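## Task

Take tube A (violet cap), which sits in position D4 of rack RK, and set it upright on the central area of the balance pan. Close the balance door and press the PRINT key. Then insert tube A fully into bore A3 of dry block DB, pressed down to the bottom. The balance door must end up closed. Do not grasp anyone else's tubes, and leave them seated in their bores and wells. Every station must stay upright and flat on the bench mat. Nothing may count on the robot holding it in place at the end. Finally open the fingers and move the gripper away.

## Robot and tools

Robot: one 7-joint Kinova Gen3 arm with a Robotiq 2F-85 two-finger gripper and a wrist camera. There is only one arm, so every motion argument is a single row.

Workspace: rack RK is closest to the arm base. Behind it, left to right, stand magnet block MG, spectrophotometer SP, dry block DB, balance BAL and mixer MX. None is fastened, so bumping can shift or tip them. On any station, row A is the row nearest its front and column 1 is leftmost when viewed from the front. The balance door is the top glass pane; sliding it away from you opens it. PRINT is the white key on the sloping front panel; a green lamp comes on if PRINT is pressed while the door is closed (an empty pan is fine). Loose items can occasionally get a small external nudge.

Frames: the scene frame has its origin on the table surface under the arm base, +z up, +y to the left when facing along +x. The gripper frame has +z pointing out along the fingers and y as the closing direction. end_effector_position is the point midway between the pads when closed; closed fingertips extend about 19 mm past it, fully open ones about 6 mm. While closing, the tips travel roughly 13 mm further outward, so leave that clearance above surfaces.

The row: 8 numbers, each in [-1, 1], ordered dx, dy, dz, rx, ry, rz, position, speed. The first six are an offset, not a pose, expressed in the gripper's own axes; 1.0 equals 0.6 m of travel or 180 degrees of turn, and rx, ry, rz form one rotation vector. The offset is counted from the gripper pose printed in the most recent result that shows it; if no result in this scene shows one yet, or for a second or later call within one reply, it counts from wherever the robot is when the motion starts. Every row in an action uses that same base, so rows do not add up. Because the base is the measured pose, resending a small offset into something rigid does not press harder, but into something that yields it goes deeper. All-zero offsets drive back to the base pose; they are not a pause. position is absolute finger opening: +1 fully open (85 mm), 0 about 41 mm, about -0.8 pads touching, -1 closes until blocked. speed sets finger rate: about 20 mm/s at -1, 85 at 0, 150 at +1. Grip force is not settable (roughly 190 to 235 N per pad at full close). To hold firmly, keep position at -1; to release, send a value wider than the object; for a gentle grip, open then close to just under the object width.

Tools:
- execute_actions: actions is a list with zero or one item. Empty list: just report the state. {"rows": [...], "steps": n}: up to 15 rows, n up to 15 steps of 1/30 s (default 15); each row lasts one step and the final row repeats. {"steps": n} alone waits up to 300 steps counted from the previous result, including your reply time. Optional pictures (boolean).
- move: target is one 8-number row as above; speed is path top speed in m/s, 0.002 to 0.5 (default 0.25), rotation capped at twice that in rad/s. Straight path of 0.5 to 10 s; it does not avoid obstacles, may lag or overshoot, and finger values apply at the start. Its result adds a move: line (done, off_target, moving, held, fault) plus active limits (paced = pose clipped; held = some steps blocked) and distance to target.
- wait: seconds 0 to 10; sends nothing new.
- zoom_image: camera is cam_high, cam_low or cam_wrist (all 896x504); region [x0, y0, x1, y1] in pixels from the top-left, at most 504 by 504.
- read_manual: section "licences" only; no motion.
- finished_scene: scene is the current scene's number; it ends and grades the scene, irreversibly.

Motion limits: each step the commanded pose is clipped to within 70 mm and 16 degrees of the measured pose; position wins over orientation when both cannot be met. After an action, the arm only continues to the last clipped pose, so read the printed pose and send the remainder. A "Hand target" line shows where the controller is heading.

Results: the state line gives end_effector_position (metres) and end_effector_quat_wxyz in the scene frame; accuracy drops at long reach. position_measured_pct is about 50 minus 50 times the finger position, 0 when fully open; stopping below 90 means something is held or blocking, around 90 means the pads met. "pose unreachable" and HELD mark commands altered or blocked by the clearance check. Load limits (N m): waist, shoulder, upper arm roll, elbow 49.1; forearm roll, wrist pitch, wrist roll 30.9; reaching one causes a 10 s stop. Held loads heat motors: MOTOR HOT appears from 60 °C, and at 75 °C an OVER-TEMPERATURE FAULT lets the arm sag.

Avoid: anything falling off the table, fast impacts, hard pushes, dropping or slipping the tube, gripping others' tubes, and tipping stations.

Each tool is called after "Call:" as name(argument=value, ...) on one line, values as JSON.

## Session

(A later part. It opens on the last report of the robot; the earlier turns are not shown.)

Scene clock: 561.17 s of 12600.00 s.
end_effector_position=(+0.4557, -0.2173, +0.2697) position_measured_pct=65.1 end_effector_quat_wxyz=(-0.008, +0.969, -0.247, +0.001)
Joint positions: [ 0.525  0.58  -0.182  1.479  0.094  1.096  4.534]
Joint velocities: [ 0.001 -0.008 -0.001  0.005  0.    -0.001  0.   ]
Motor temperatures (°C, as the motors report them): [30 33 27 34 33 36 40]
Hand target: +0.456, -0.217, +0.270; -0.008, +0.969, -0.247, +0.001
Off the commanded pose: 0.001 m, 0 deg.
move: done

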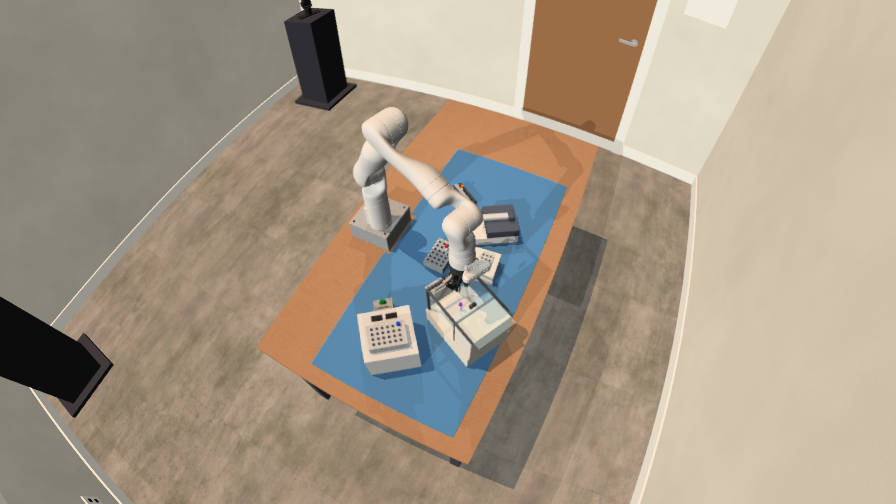

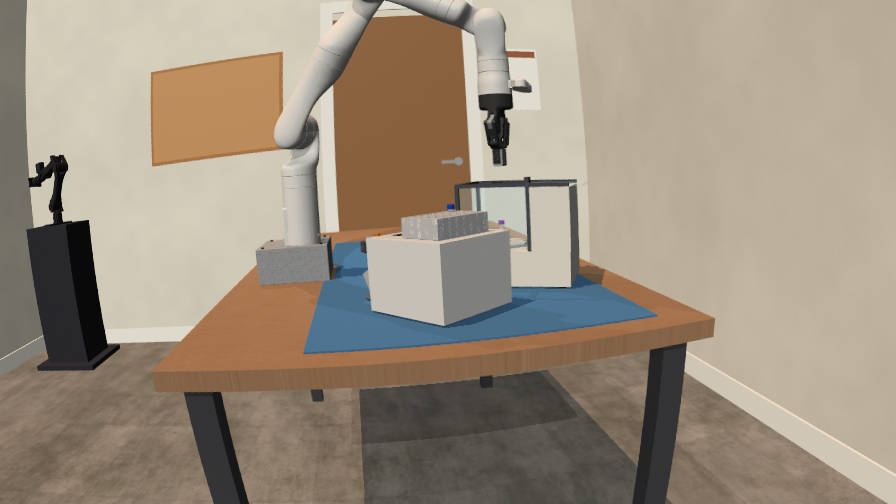

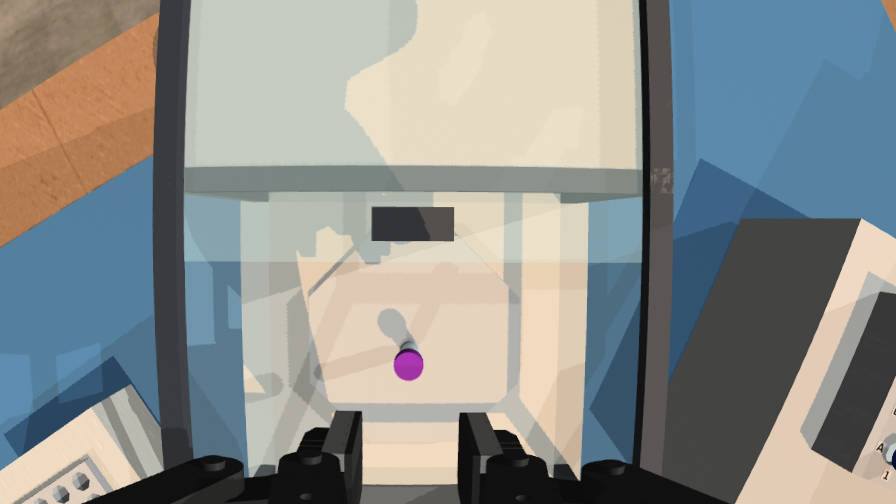

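Call:
move(target=[0.001, -0.002, 0.15, 0, 0, 0, -0.3, 0], speed=0.1)

Scene clock: 568.83 s of 12600.00 s.
end_effector_position=(+0.4574, -0.2153, +0.1800) position_measured_pct=65.1 end_effector_quat_wxyz=(-0.008, +0.969, -0.248, +0.001)
Joint positions: [ 0.513  0.7   -0.17   1.587  0.122  0.868  4.508]
Joint velocities: [-0.001  0.004 -0.     0.     0.    -0.003 -0.001]
Motor temperatures (°C, as the motors report them): [30 34 27 34 33 36 40]
Hand target: +0.457, -0.215, +0.180; -0.008, +0.969, -0.247, +0.001
Off the commanded pose: 0.000 m, 0 deg.
move: done

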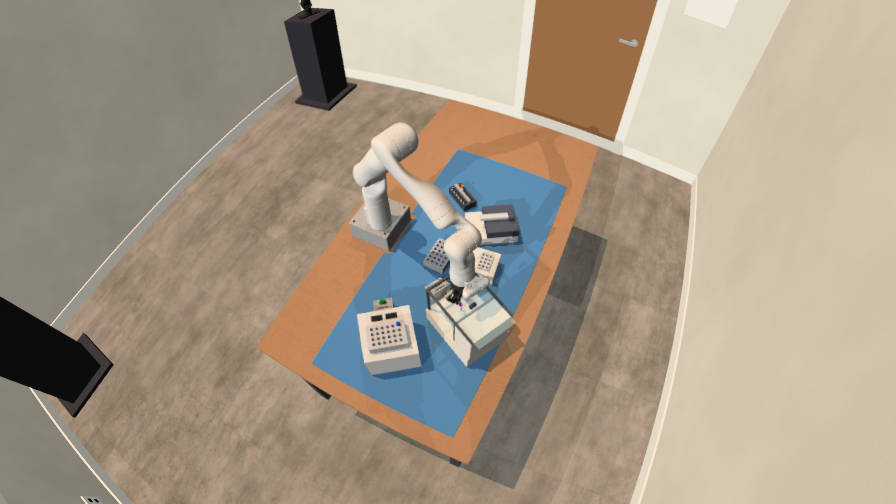

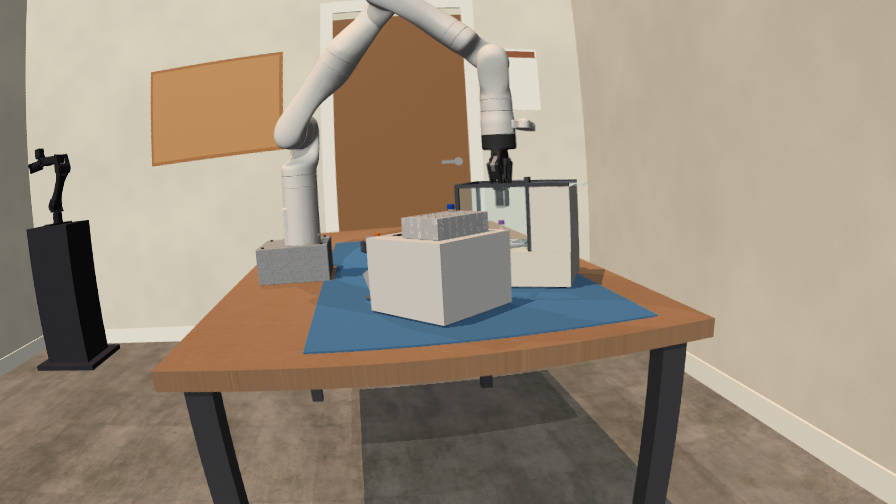

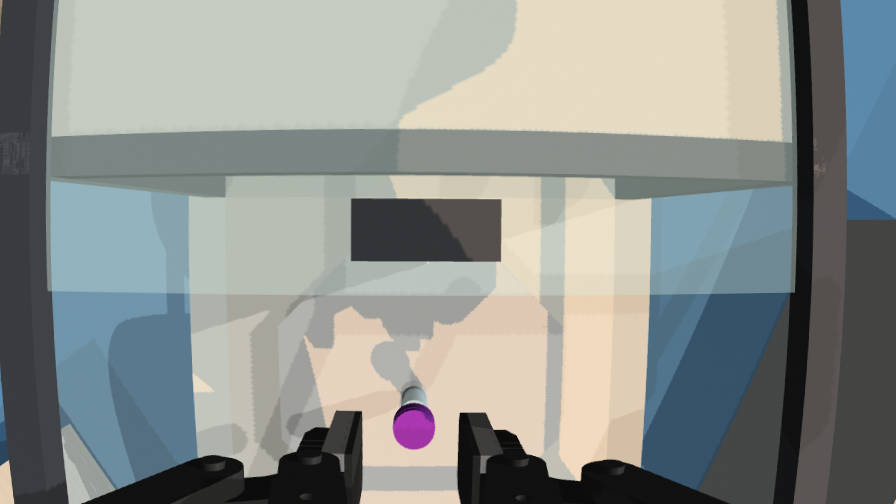

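Call:
move(target=[-0.002, 0.002, 0.066, 0, 0, 0, -0.3, 0], speed=0.05)

Call:
execute_actions(actions=[{"rows":[[0,0,0,0,0,0,-0.68,-0.3]],"steps":15}])

Scene clock: 573.93 s of 12600.00 s.
end_effector_position=(+0.4561, -0.2153, +0.1407) position_measured_pct=65.1 end_effector_quat_wxyz=(-0.008, +0.969, -0.248, +0.001)
Joint positions: [ 0.508  0.762 -0.16   1.622  0.136  0.772  4.498]
Joint velocities: [-0.     0.003  0.    -0.001 -0.    -0.003 -0.   ]
Motor temperatures (°C, as the motors report them): [30 34 27 34 33 36 40]
Hand target: +0.456, -0.215, +0.140; -0.008, +0.969, -0.248, +0.001
Off the commanded pose: 0.000 m, 0 deg.
move: done

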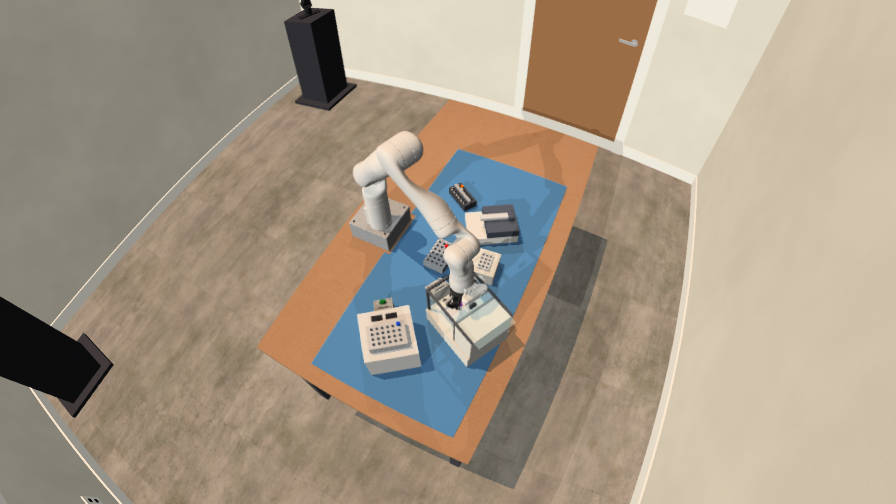

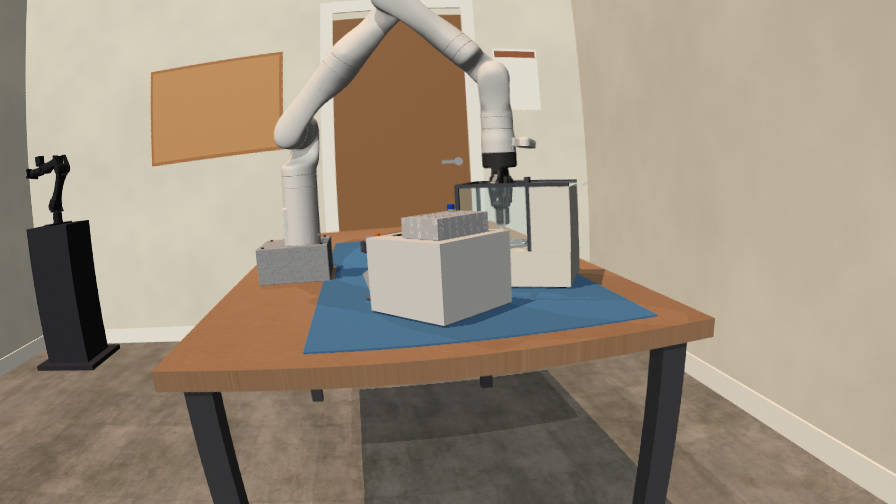

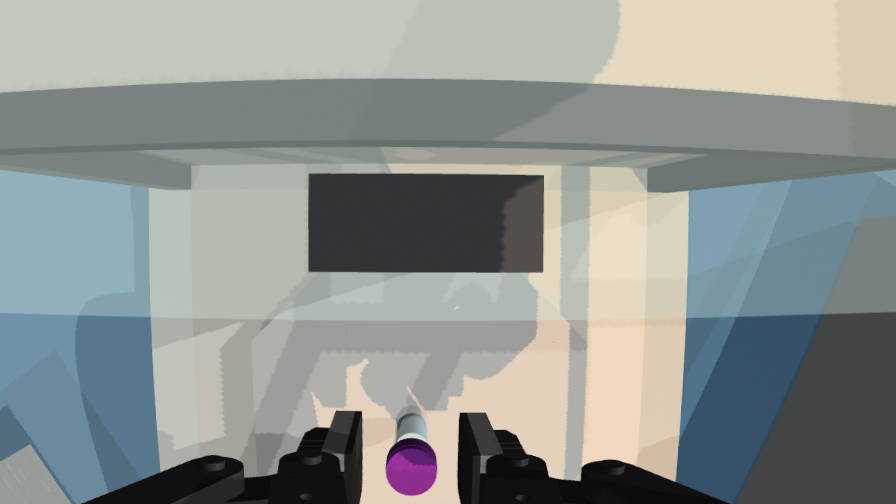

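Scene clock: 574.43 s of 12600.00 s.
end_effector_position=(+0.4562, -0.2153, +0.1407) position_measured_pct=81.0 end_effector_quat_wxyz=(-0.008, +0.969, -0.248, +0.001)
Joint positions: [ 0.508  0.762 -0.16   1.622  0.136  0.772  4.498]
Joint velocities: [-0.    -0.    -0.001  0.    -0.002  0.002 -0.001]
Motor temperatures (°C, as the motors report them): [30 34 27 34 33 36 40]
Hand target: +0.456, -0.215, +0.141; -0.008, +0.969, -0.248, +0.001
Off the commanded pose: 0.000 m, 0 deg.
Steps of this call (steps 1 to 15: all 15 steps of this action). Readings (end_effector_position | what the end effector reports):
1: (+0.4561, -0.2153, +0.1406) | position_measured_pct=65.1
2: (+0.4561, -0.2153, +0.1406) | position_measured_pct=65.5
4: (+0.4561, -0.2153, +0.1407) | position_measured_pct=68.7
8: (+0.4561, -0.2153, +0.1407) | position_measured_pct=77.0
15: the state above

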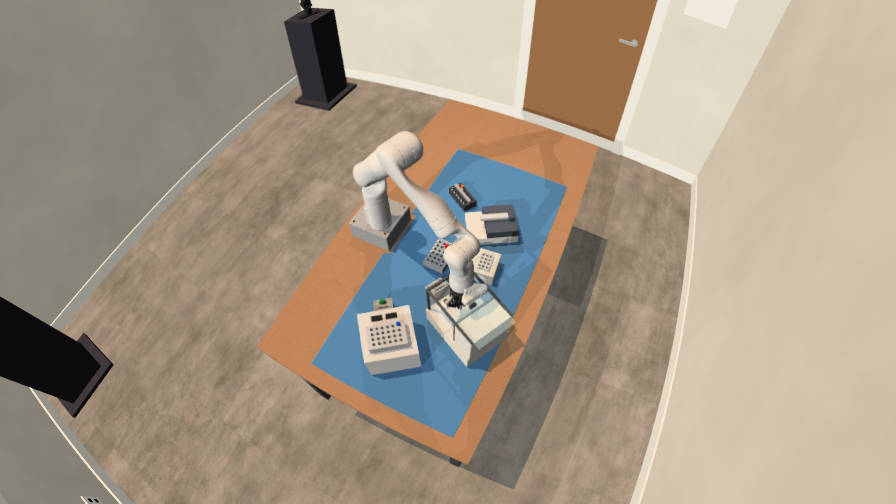

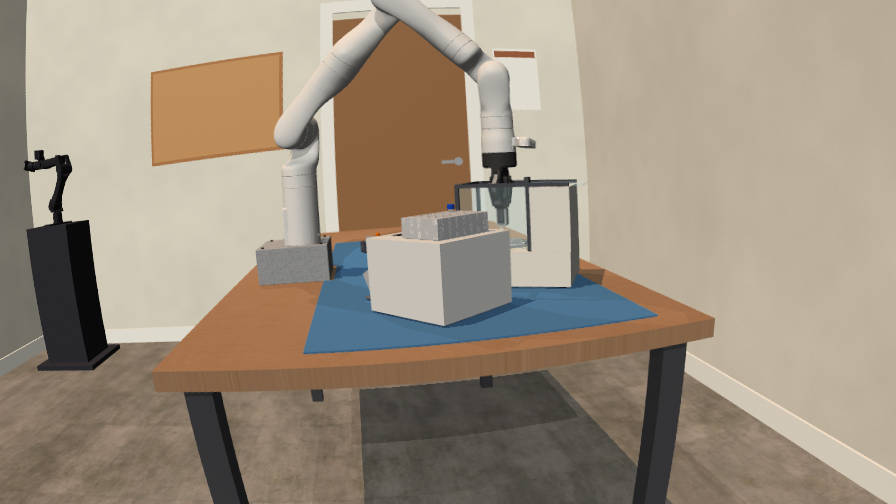

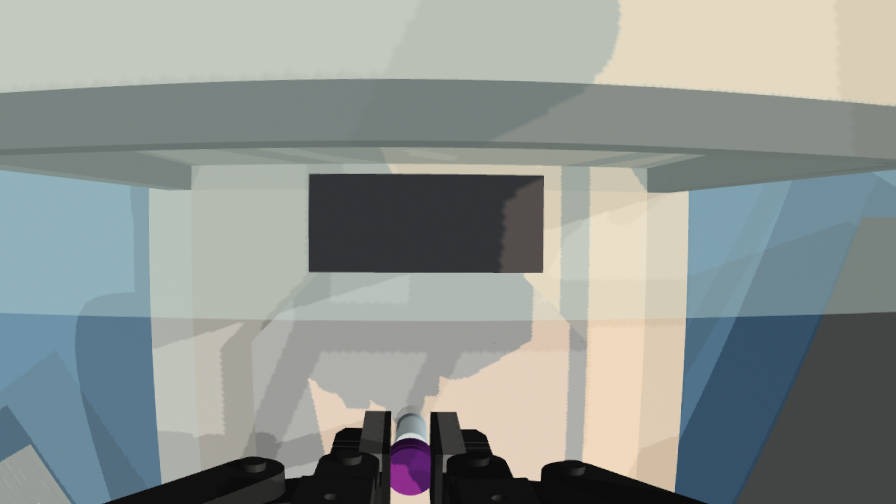

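Call:
move(target=[0, 0, -0.27, 0, 0, 0, -0.68, -0.3], speed=0.1)

Call:
move(target=[-0.2035, -0.3277, 0.03, 0, 0, -0.21, -0.68, -0.3], speed=0.15)

Scene clock: 597.57 s of 12600.00 s.
end_effector_position=(+0.4549, -0.2175, +0.3024) position_measured_pct=81.0 end_effector_quat_wxyz=(-0.008, +0.969, -0.247, +0.001)
Joint positions: [ 0.527  0.545 -0.185  1.426  0.086  1.183  4.541]
Joint velocities: [ 0.    -0.002  0.    -0.005 -0.002  0.005 -0.001]
Motor temperatures (°C, as the motors report them): [30 34 27 34 33 36 40]
Hand target: +0.455, -0.217, +0.303; -0.008, +0.969, -0.247, +0.001
Off the commanded pose: 0.001 m, 0 deg.
move: done

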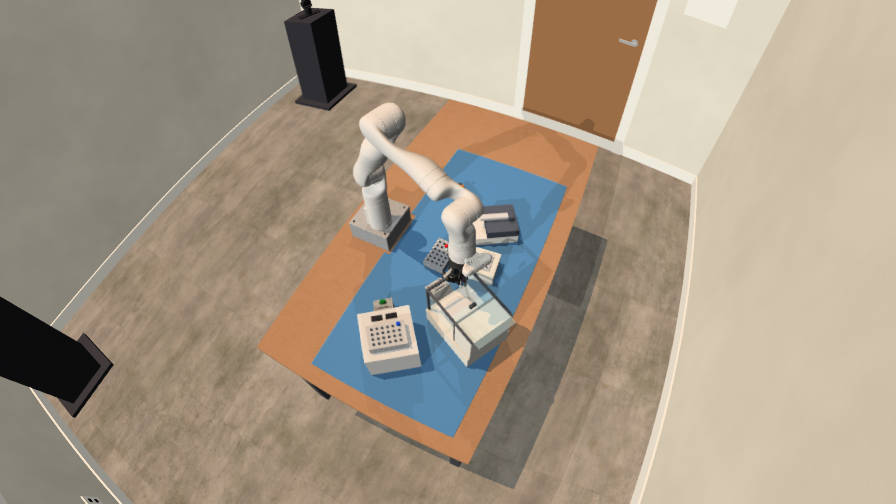

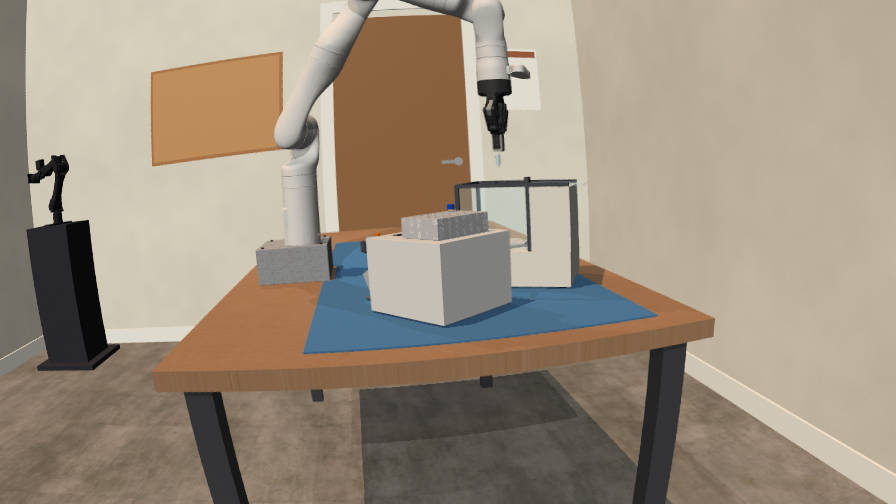

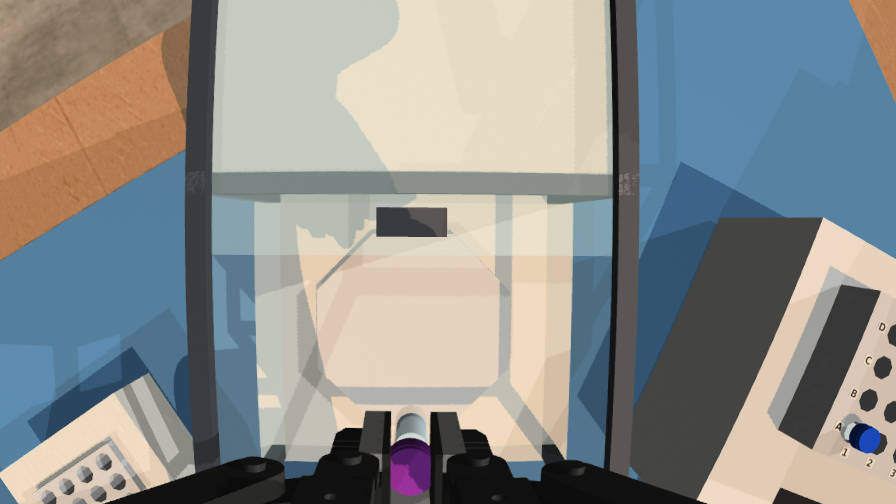

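Scene clock: 600.17 s of 12600.00 s.
end_effector_position=(+0.4412, +0.0129, +0.2875) position_measured_pct=81.0 end_effector_quat_wxyz=(-0.007, +0.997, +0.079, +0.003)
Joint positions: [ 0.215  0.442 -0.404  1.68   0.179  1.054  4.622]
Joint velocities: [-0.004  0.001 -0.003 -0.001  0.002  0.    -0.001]
Motor temperatures (°C, as the motors report them): [30 34 27 34 33 36 40]
Hand target: +0.441, +0.013, +0.287; -0.007, +0.997, +0.080, +0.003
Off the commanded pose: 0.001 m, 0 deg.
move: done

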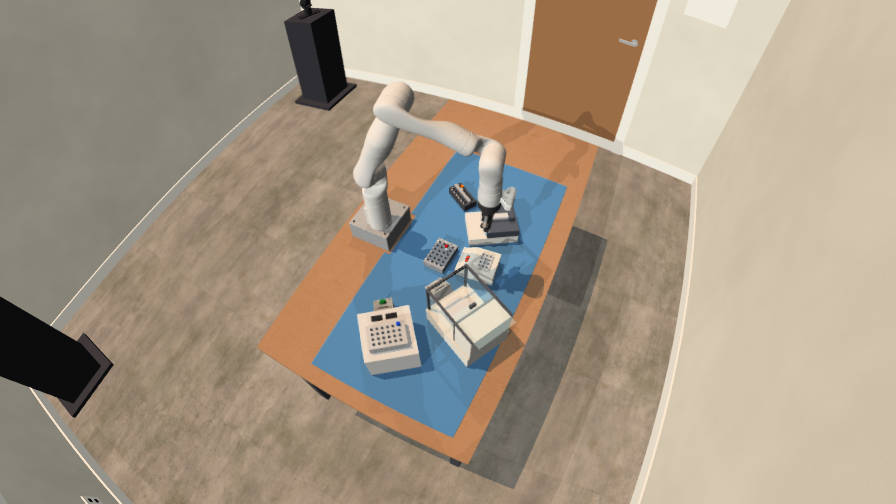

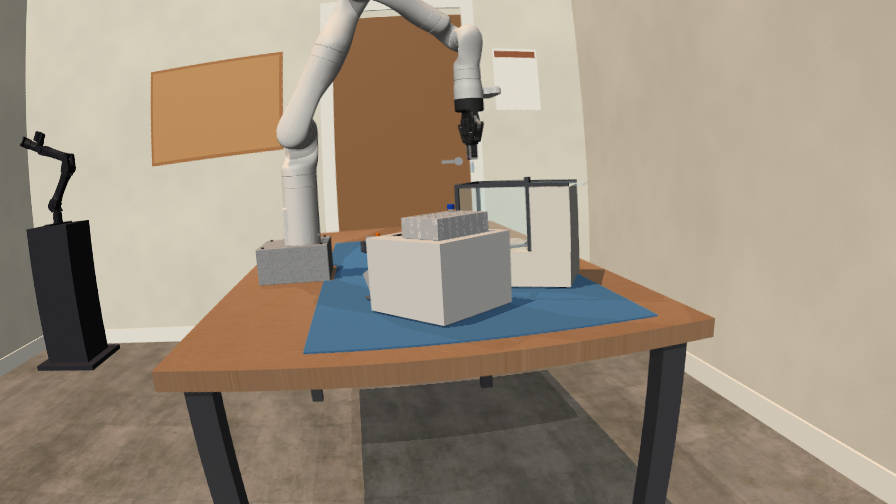

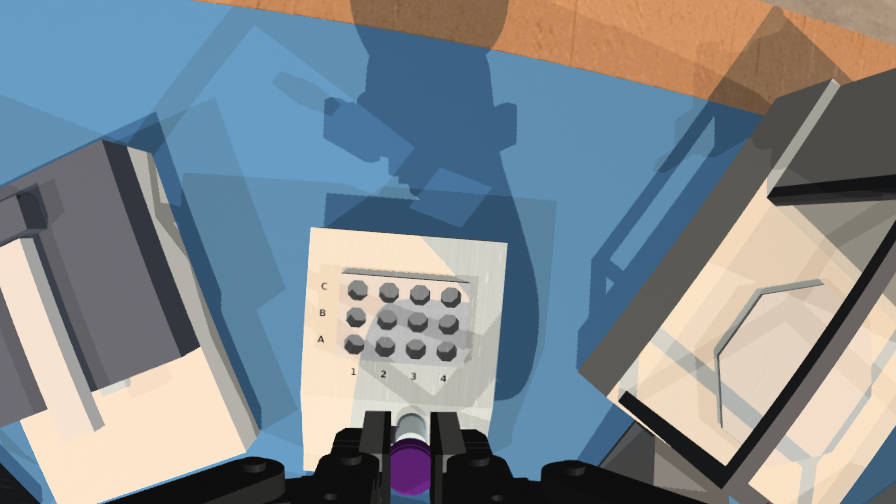

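Call:
move(target=[-0.013, 0.005, 0.2, 0, 0, 0, -0.68, -0.3], speed=0.12)

Scene clock: 608.90 s of 12600.00 s.
end_effector_position=(+0.4350, +0.0101, +0.1678) position_measured_pct=81.0 end_effector_quat_wxyz=(-0.006, +0.997, +0.079, +0.003)
Joint positions: [ 0.175  0.616 -0.346  1.856  0.283  0.713  4.537]
Joint velocities: [-0.002  0.005  0.001  0.001  0.002 -0.002 -0.002]
Motor temperatures (°C, as the motors report them): [30 34 27 34 33 36 40]
Hand target: +0.435, +0.010, +0.168; -0.006, +0.997, +0.079, +0.003
Off the commanded pose: 0.001 m, 0 deg.
move: done

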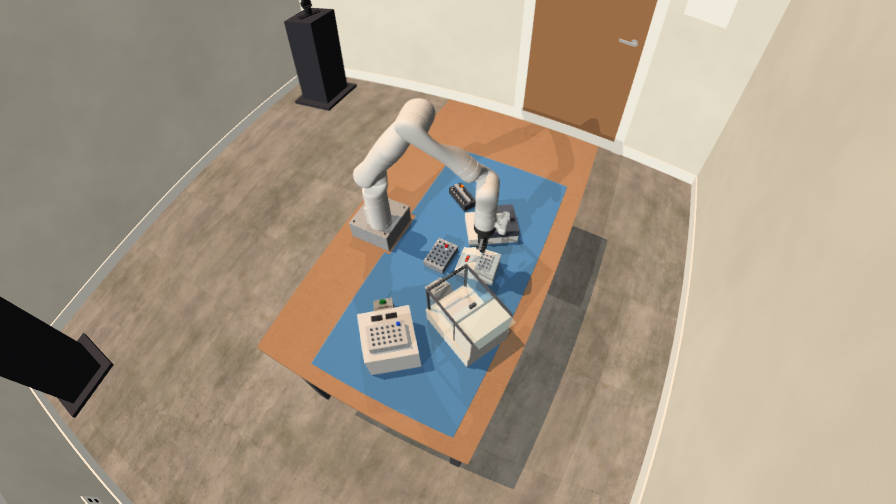

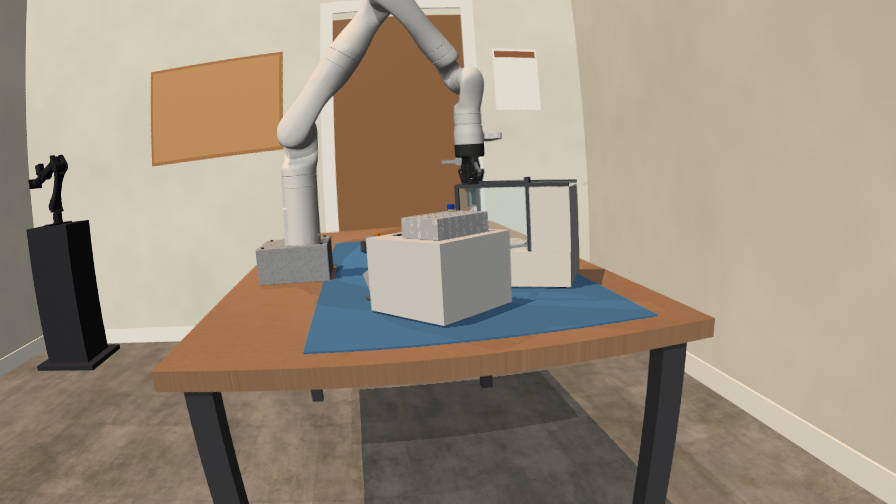

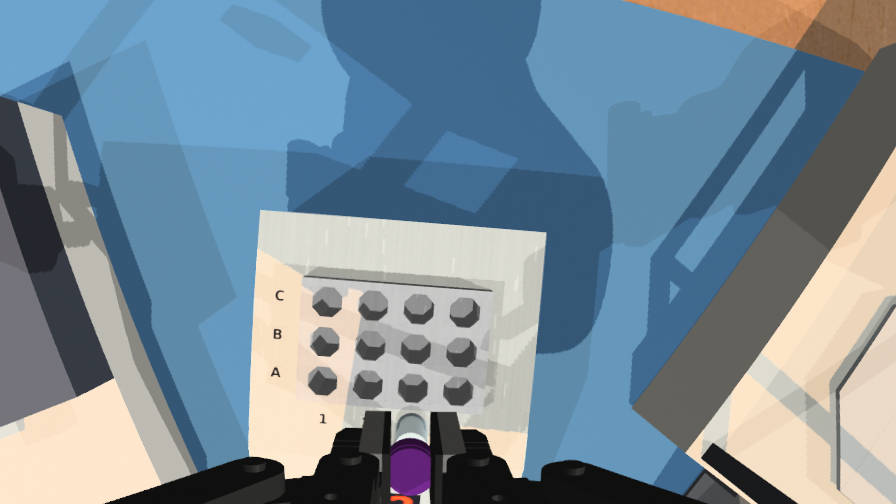

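Call:
zoom_image(camera="cam_wrist", region=[300, 330, 520, 504])

Call:
zoom_image(camera="cam_low", region=[380, 120, 580, 260])

Region (300, 330, 520, 504) of cam_wrist's 896x504 image, scaled by 2.291; it fills the top 399 rows of this view, and the rest is white.

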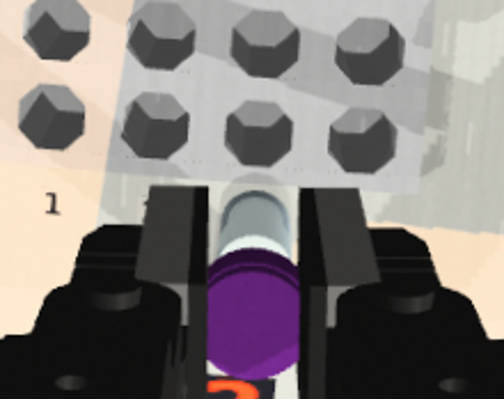

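Region (380, 120, 580, 260) of cam_low's 896x504 image, scaled by 2.520, with more detail than that image has; it fills the top 353 rows of this view, and the rest is white.

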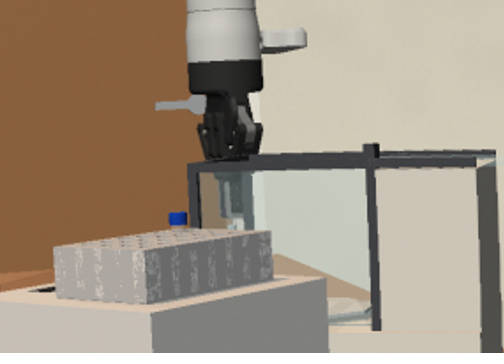

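Call:
move(target=[-0.006, 0.001, 0.08, 0, 0, 0, -0.68, -0.3], speed=0.06)

Scene clock: 653.80 s of 12600.00 s.
end_effector_position=(+0.4379, +0.0102, +0.1255) position_measured_pct=81.0 end_effector_quat_wxyz=(-0.006, +0.997, +0.079, +0.012)
Joint positions: [ 0.145  0.694 -0.304  1.894  0.332  0.581  4.496]
Joint velocities: [-0.002  0.001  0.    -0.001  0.    -0.003 -0.002]
Motor temperatures (°C, as the motors report them): [30 34 27 34 33 36 40]
Hand target: +0.432, +0.010, +0.120; -0.006, +0.997, +0.079, +0.003
Off the commanded pose: 0.008 m, 1 deg.
move: off_target

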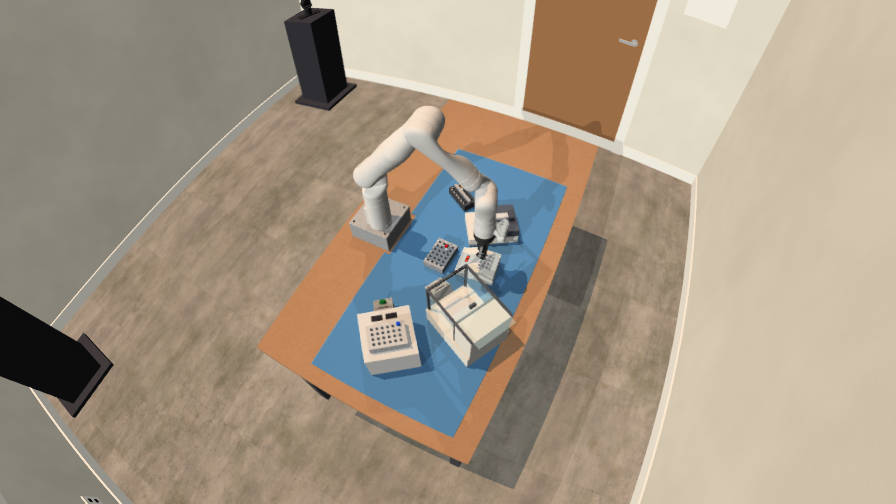

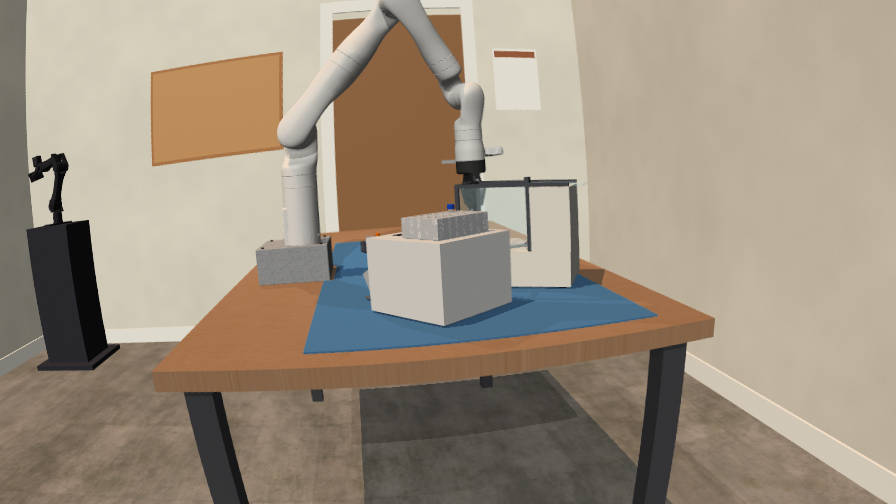

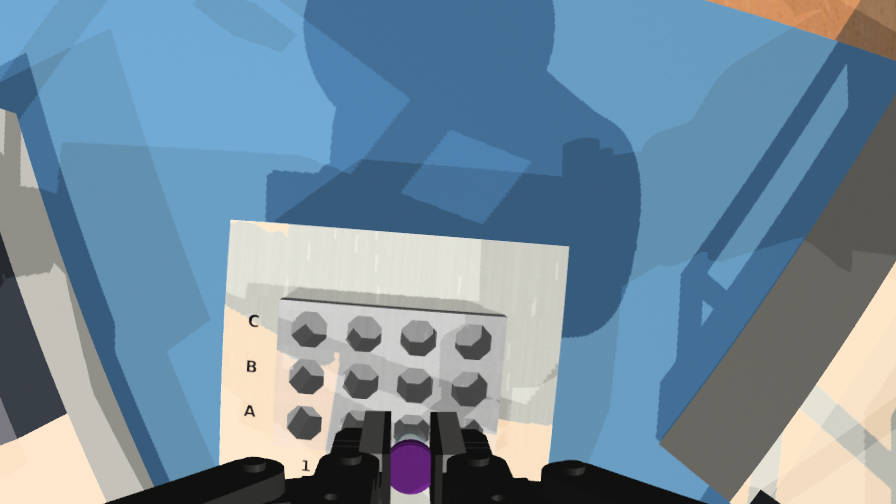

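Call:
move(target=[0, 0, -0.03, 0, 0, 0, -0.68, -0.3], speed=0.04)

Call:
zoom_image(camera="cam_wrist", region=[260, 300, 560, 504])

Scene clock: 659.60 s of 12600.00 s.
end_effector_position=(+0.4373, +0.0101, +0.1432) position_measured_pct=81.0 end_effector_quat_wxyz=(-0.006, +0.997, +0.079, +0.012)
Joint positions: [ 0.158  0.658 -0.322  1.885  0.314  0.626  4.511]
Joint velocities: [ 0.002 -0.005 -0.002 -0.001 -0.     0.003  0.002]
Motor temperatures (°C, as the motors report them): [30 34 27 34 33 36 40]
Hand target: +0.437, +0.010, +0.143; -0.006, +0.997, +0.079, +0.012
Off the commanded pose: 0.000 m, 0 deg.
move: done

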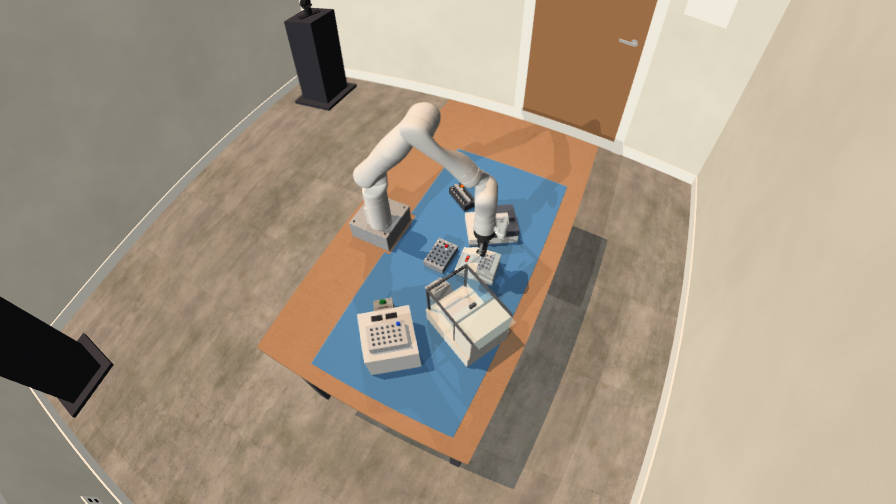

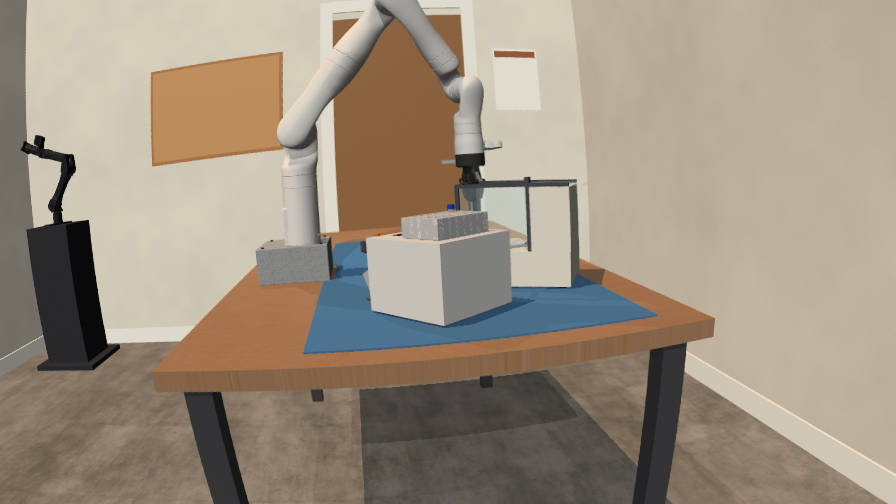

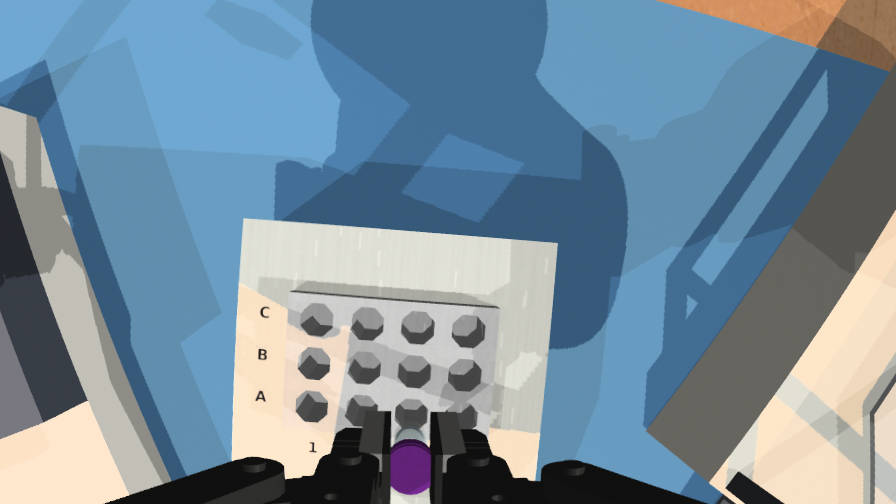

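Region (260, 300, 560, 504) of cam_wrist's 896x504 image, scaled by 1.680; it fills the top 343 rows of this view, and the rest is white.

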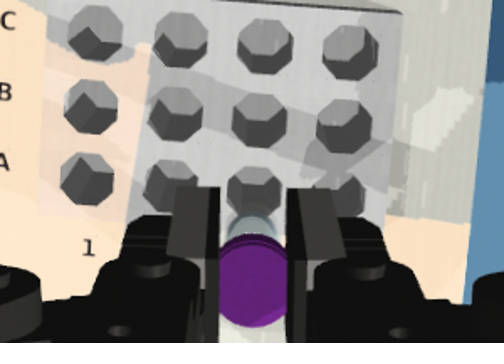

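Call:
move(target=[-0.002, 0, 0, 0, 0.025, 0, -0.68, -0.3], speed=0.03)

Call:
zoom_image(camera="cam_wrist", region=[260, 300, 560, 504])

Scene clock: 679.60 s of 12600.00 s.
end_effector_position=(+0.4361, +0.0098, +0.1431) position_measured_pct=81.0 end_effector_quat_wxyz=(-0.009, +0.996, +0.079, +0.050)
Joint positions: [ 0.159  0.624 -0.305  1.972  0.339  0.493  4.487]
Joint velocities: [-0.001 -0.003  0.002  0.006  0.002 -0.01  -0.001]
Motor temperatures (°C, as the motors report them): [30 34 27 34 33 36 40]
Hand target: +0.436, +0.010, +0.143; -0.009, +0.996, +0.079, +0.051
Off the commanded pose: 0.000 m, 0 deg.
move: done

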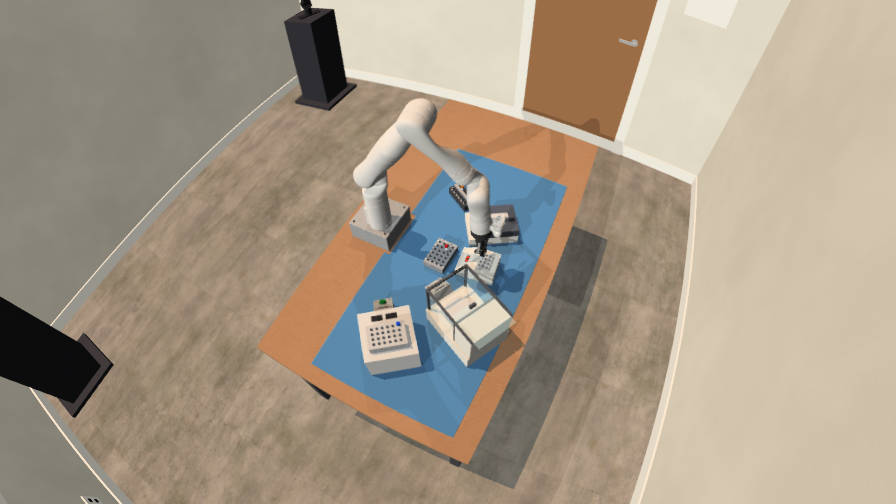

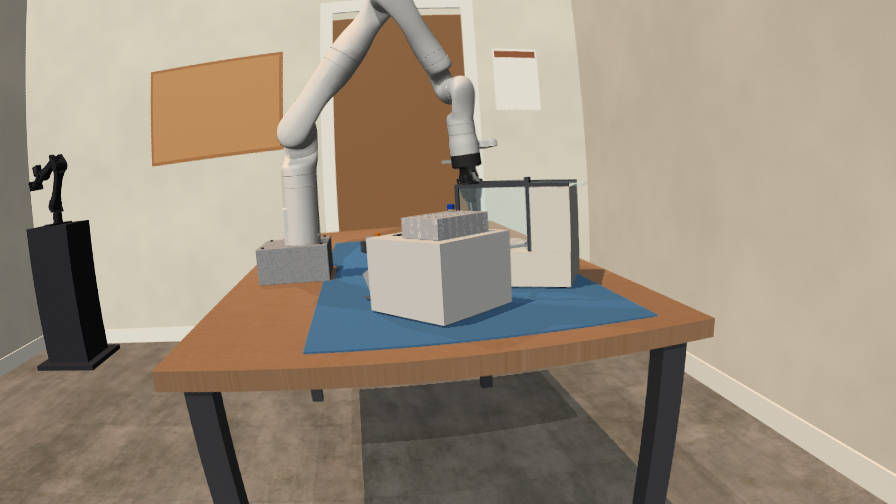

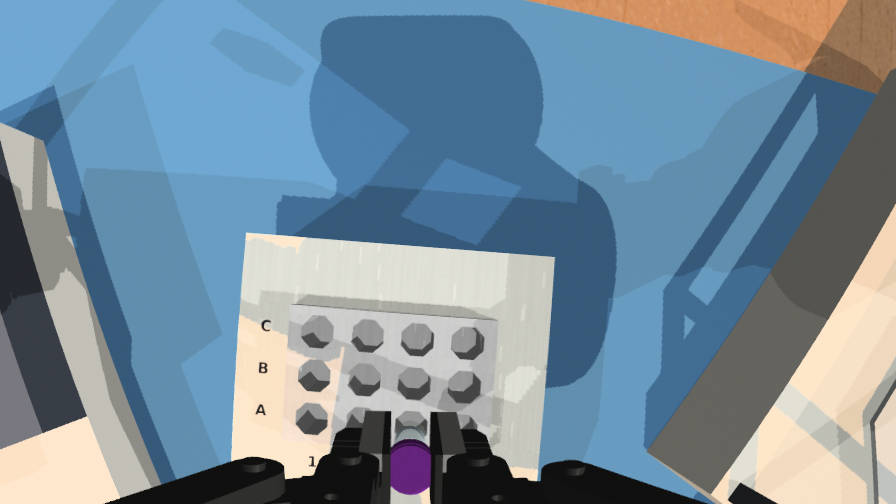

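Region (260, 300, 560, 504) of cam_wrist's 896x504 image, scaled by 1.680; it fills the top 343 rows of this view, and the rest is white.

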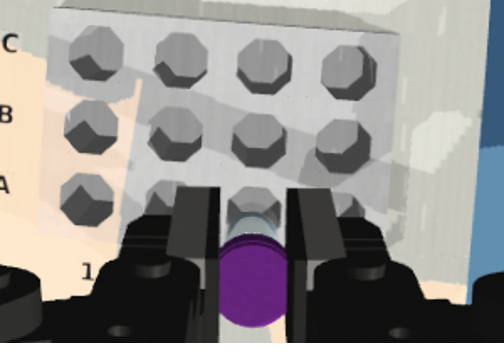

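Call:
move(target=[-0.0028, 0.0004, 0.04, 0, 0, 0, -0.68, -0.3], speed=0.015)

Scene clock: 688.23 s of 12600.00 s.
end_effector_position=(+0.4367, +0.0097, +0.1191) position_measured_pct=81.0 end_effector_quat_wxyz=(-0.009, +0.996, +0.079, +0.050)
Joint positions: [ 0.134  0.675 -0.271  1.984  0.366  0.428  4.464]
Joint velocities: [-0.002  0.004  0.004 -0.001  0.001 -0.003 -0.002]
Motor temperatures (°C, as the motors report them): [30 34 27 34 33 36 40]
Hand target: +0.437, +0.010, +0.119; -0.009, +0.996, +0.079, +0.050
Off the commanded pose: 0.000 m, 0 deg.
move: done

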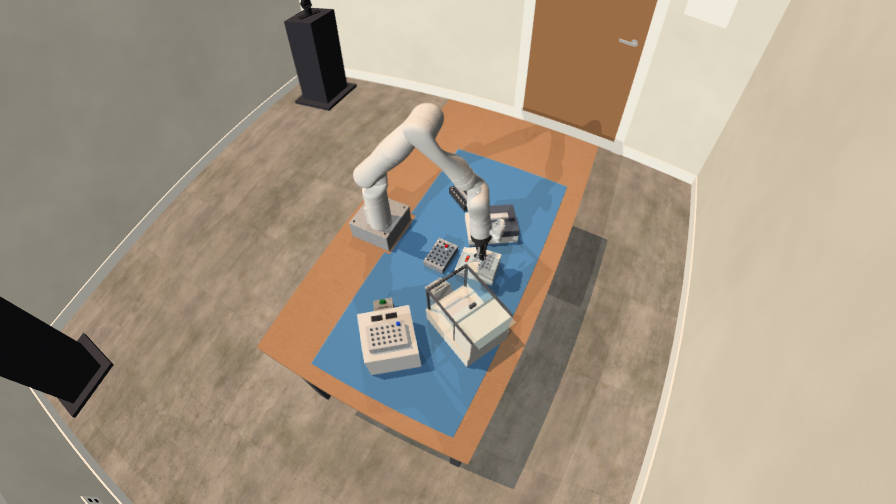

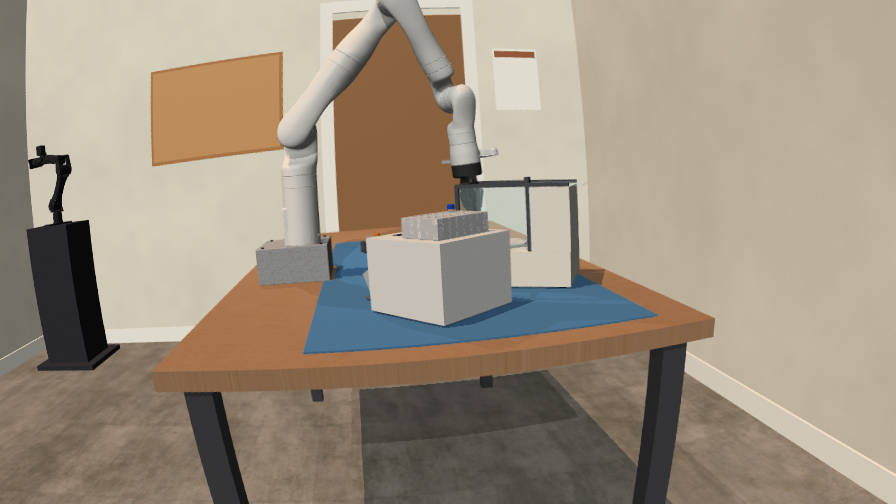

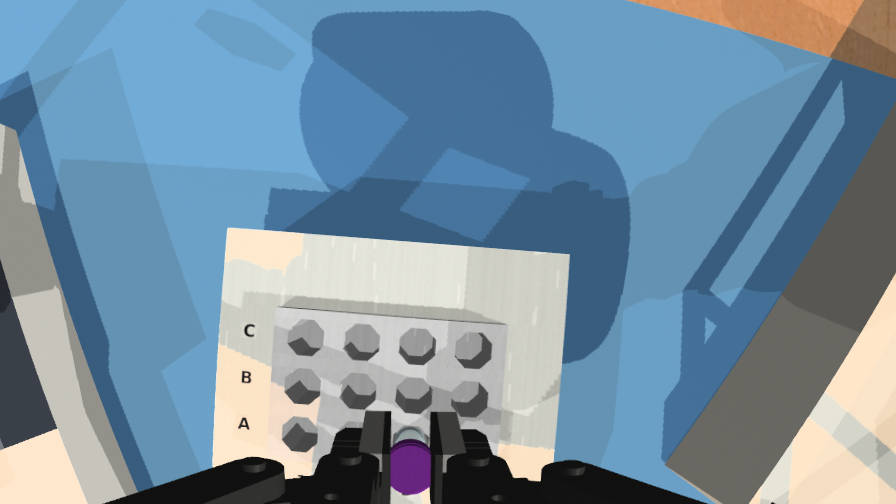

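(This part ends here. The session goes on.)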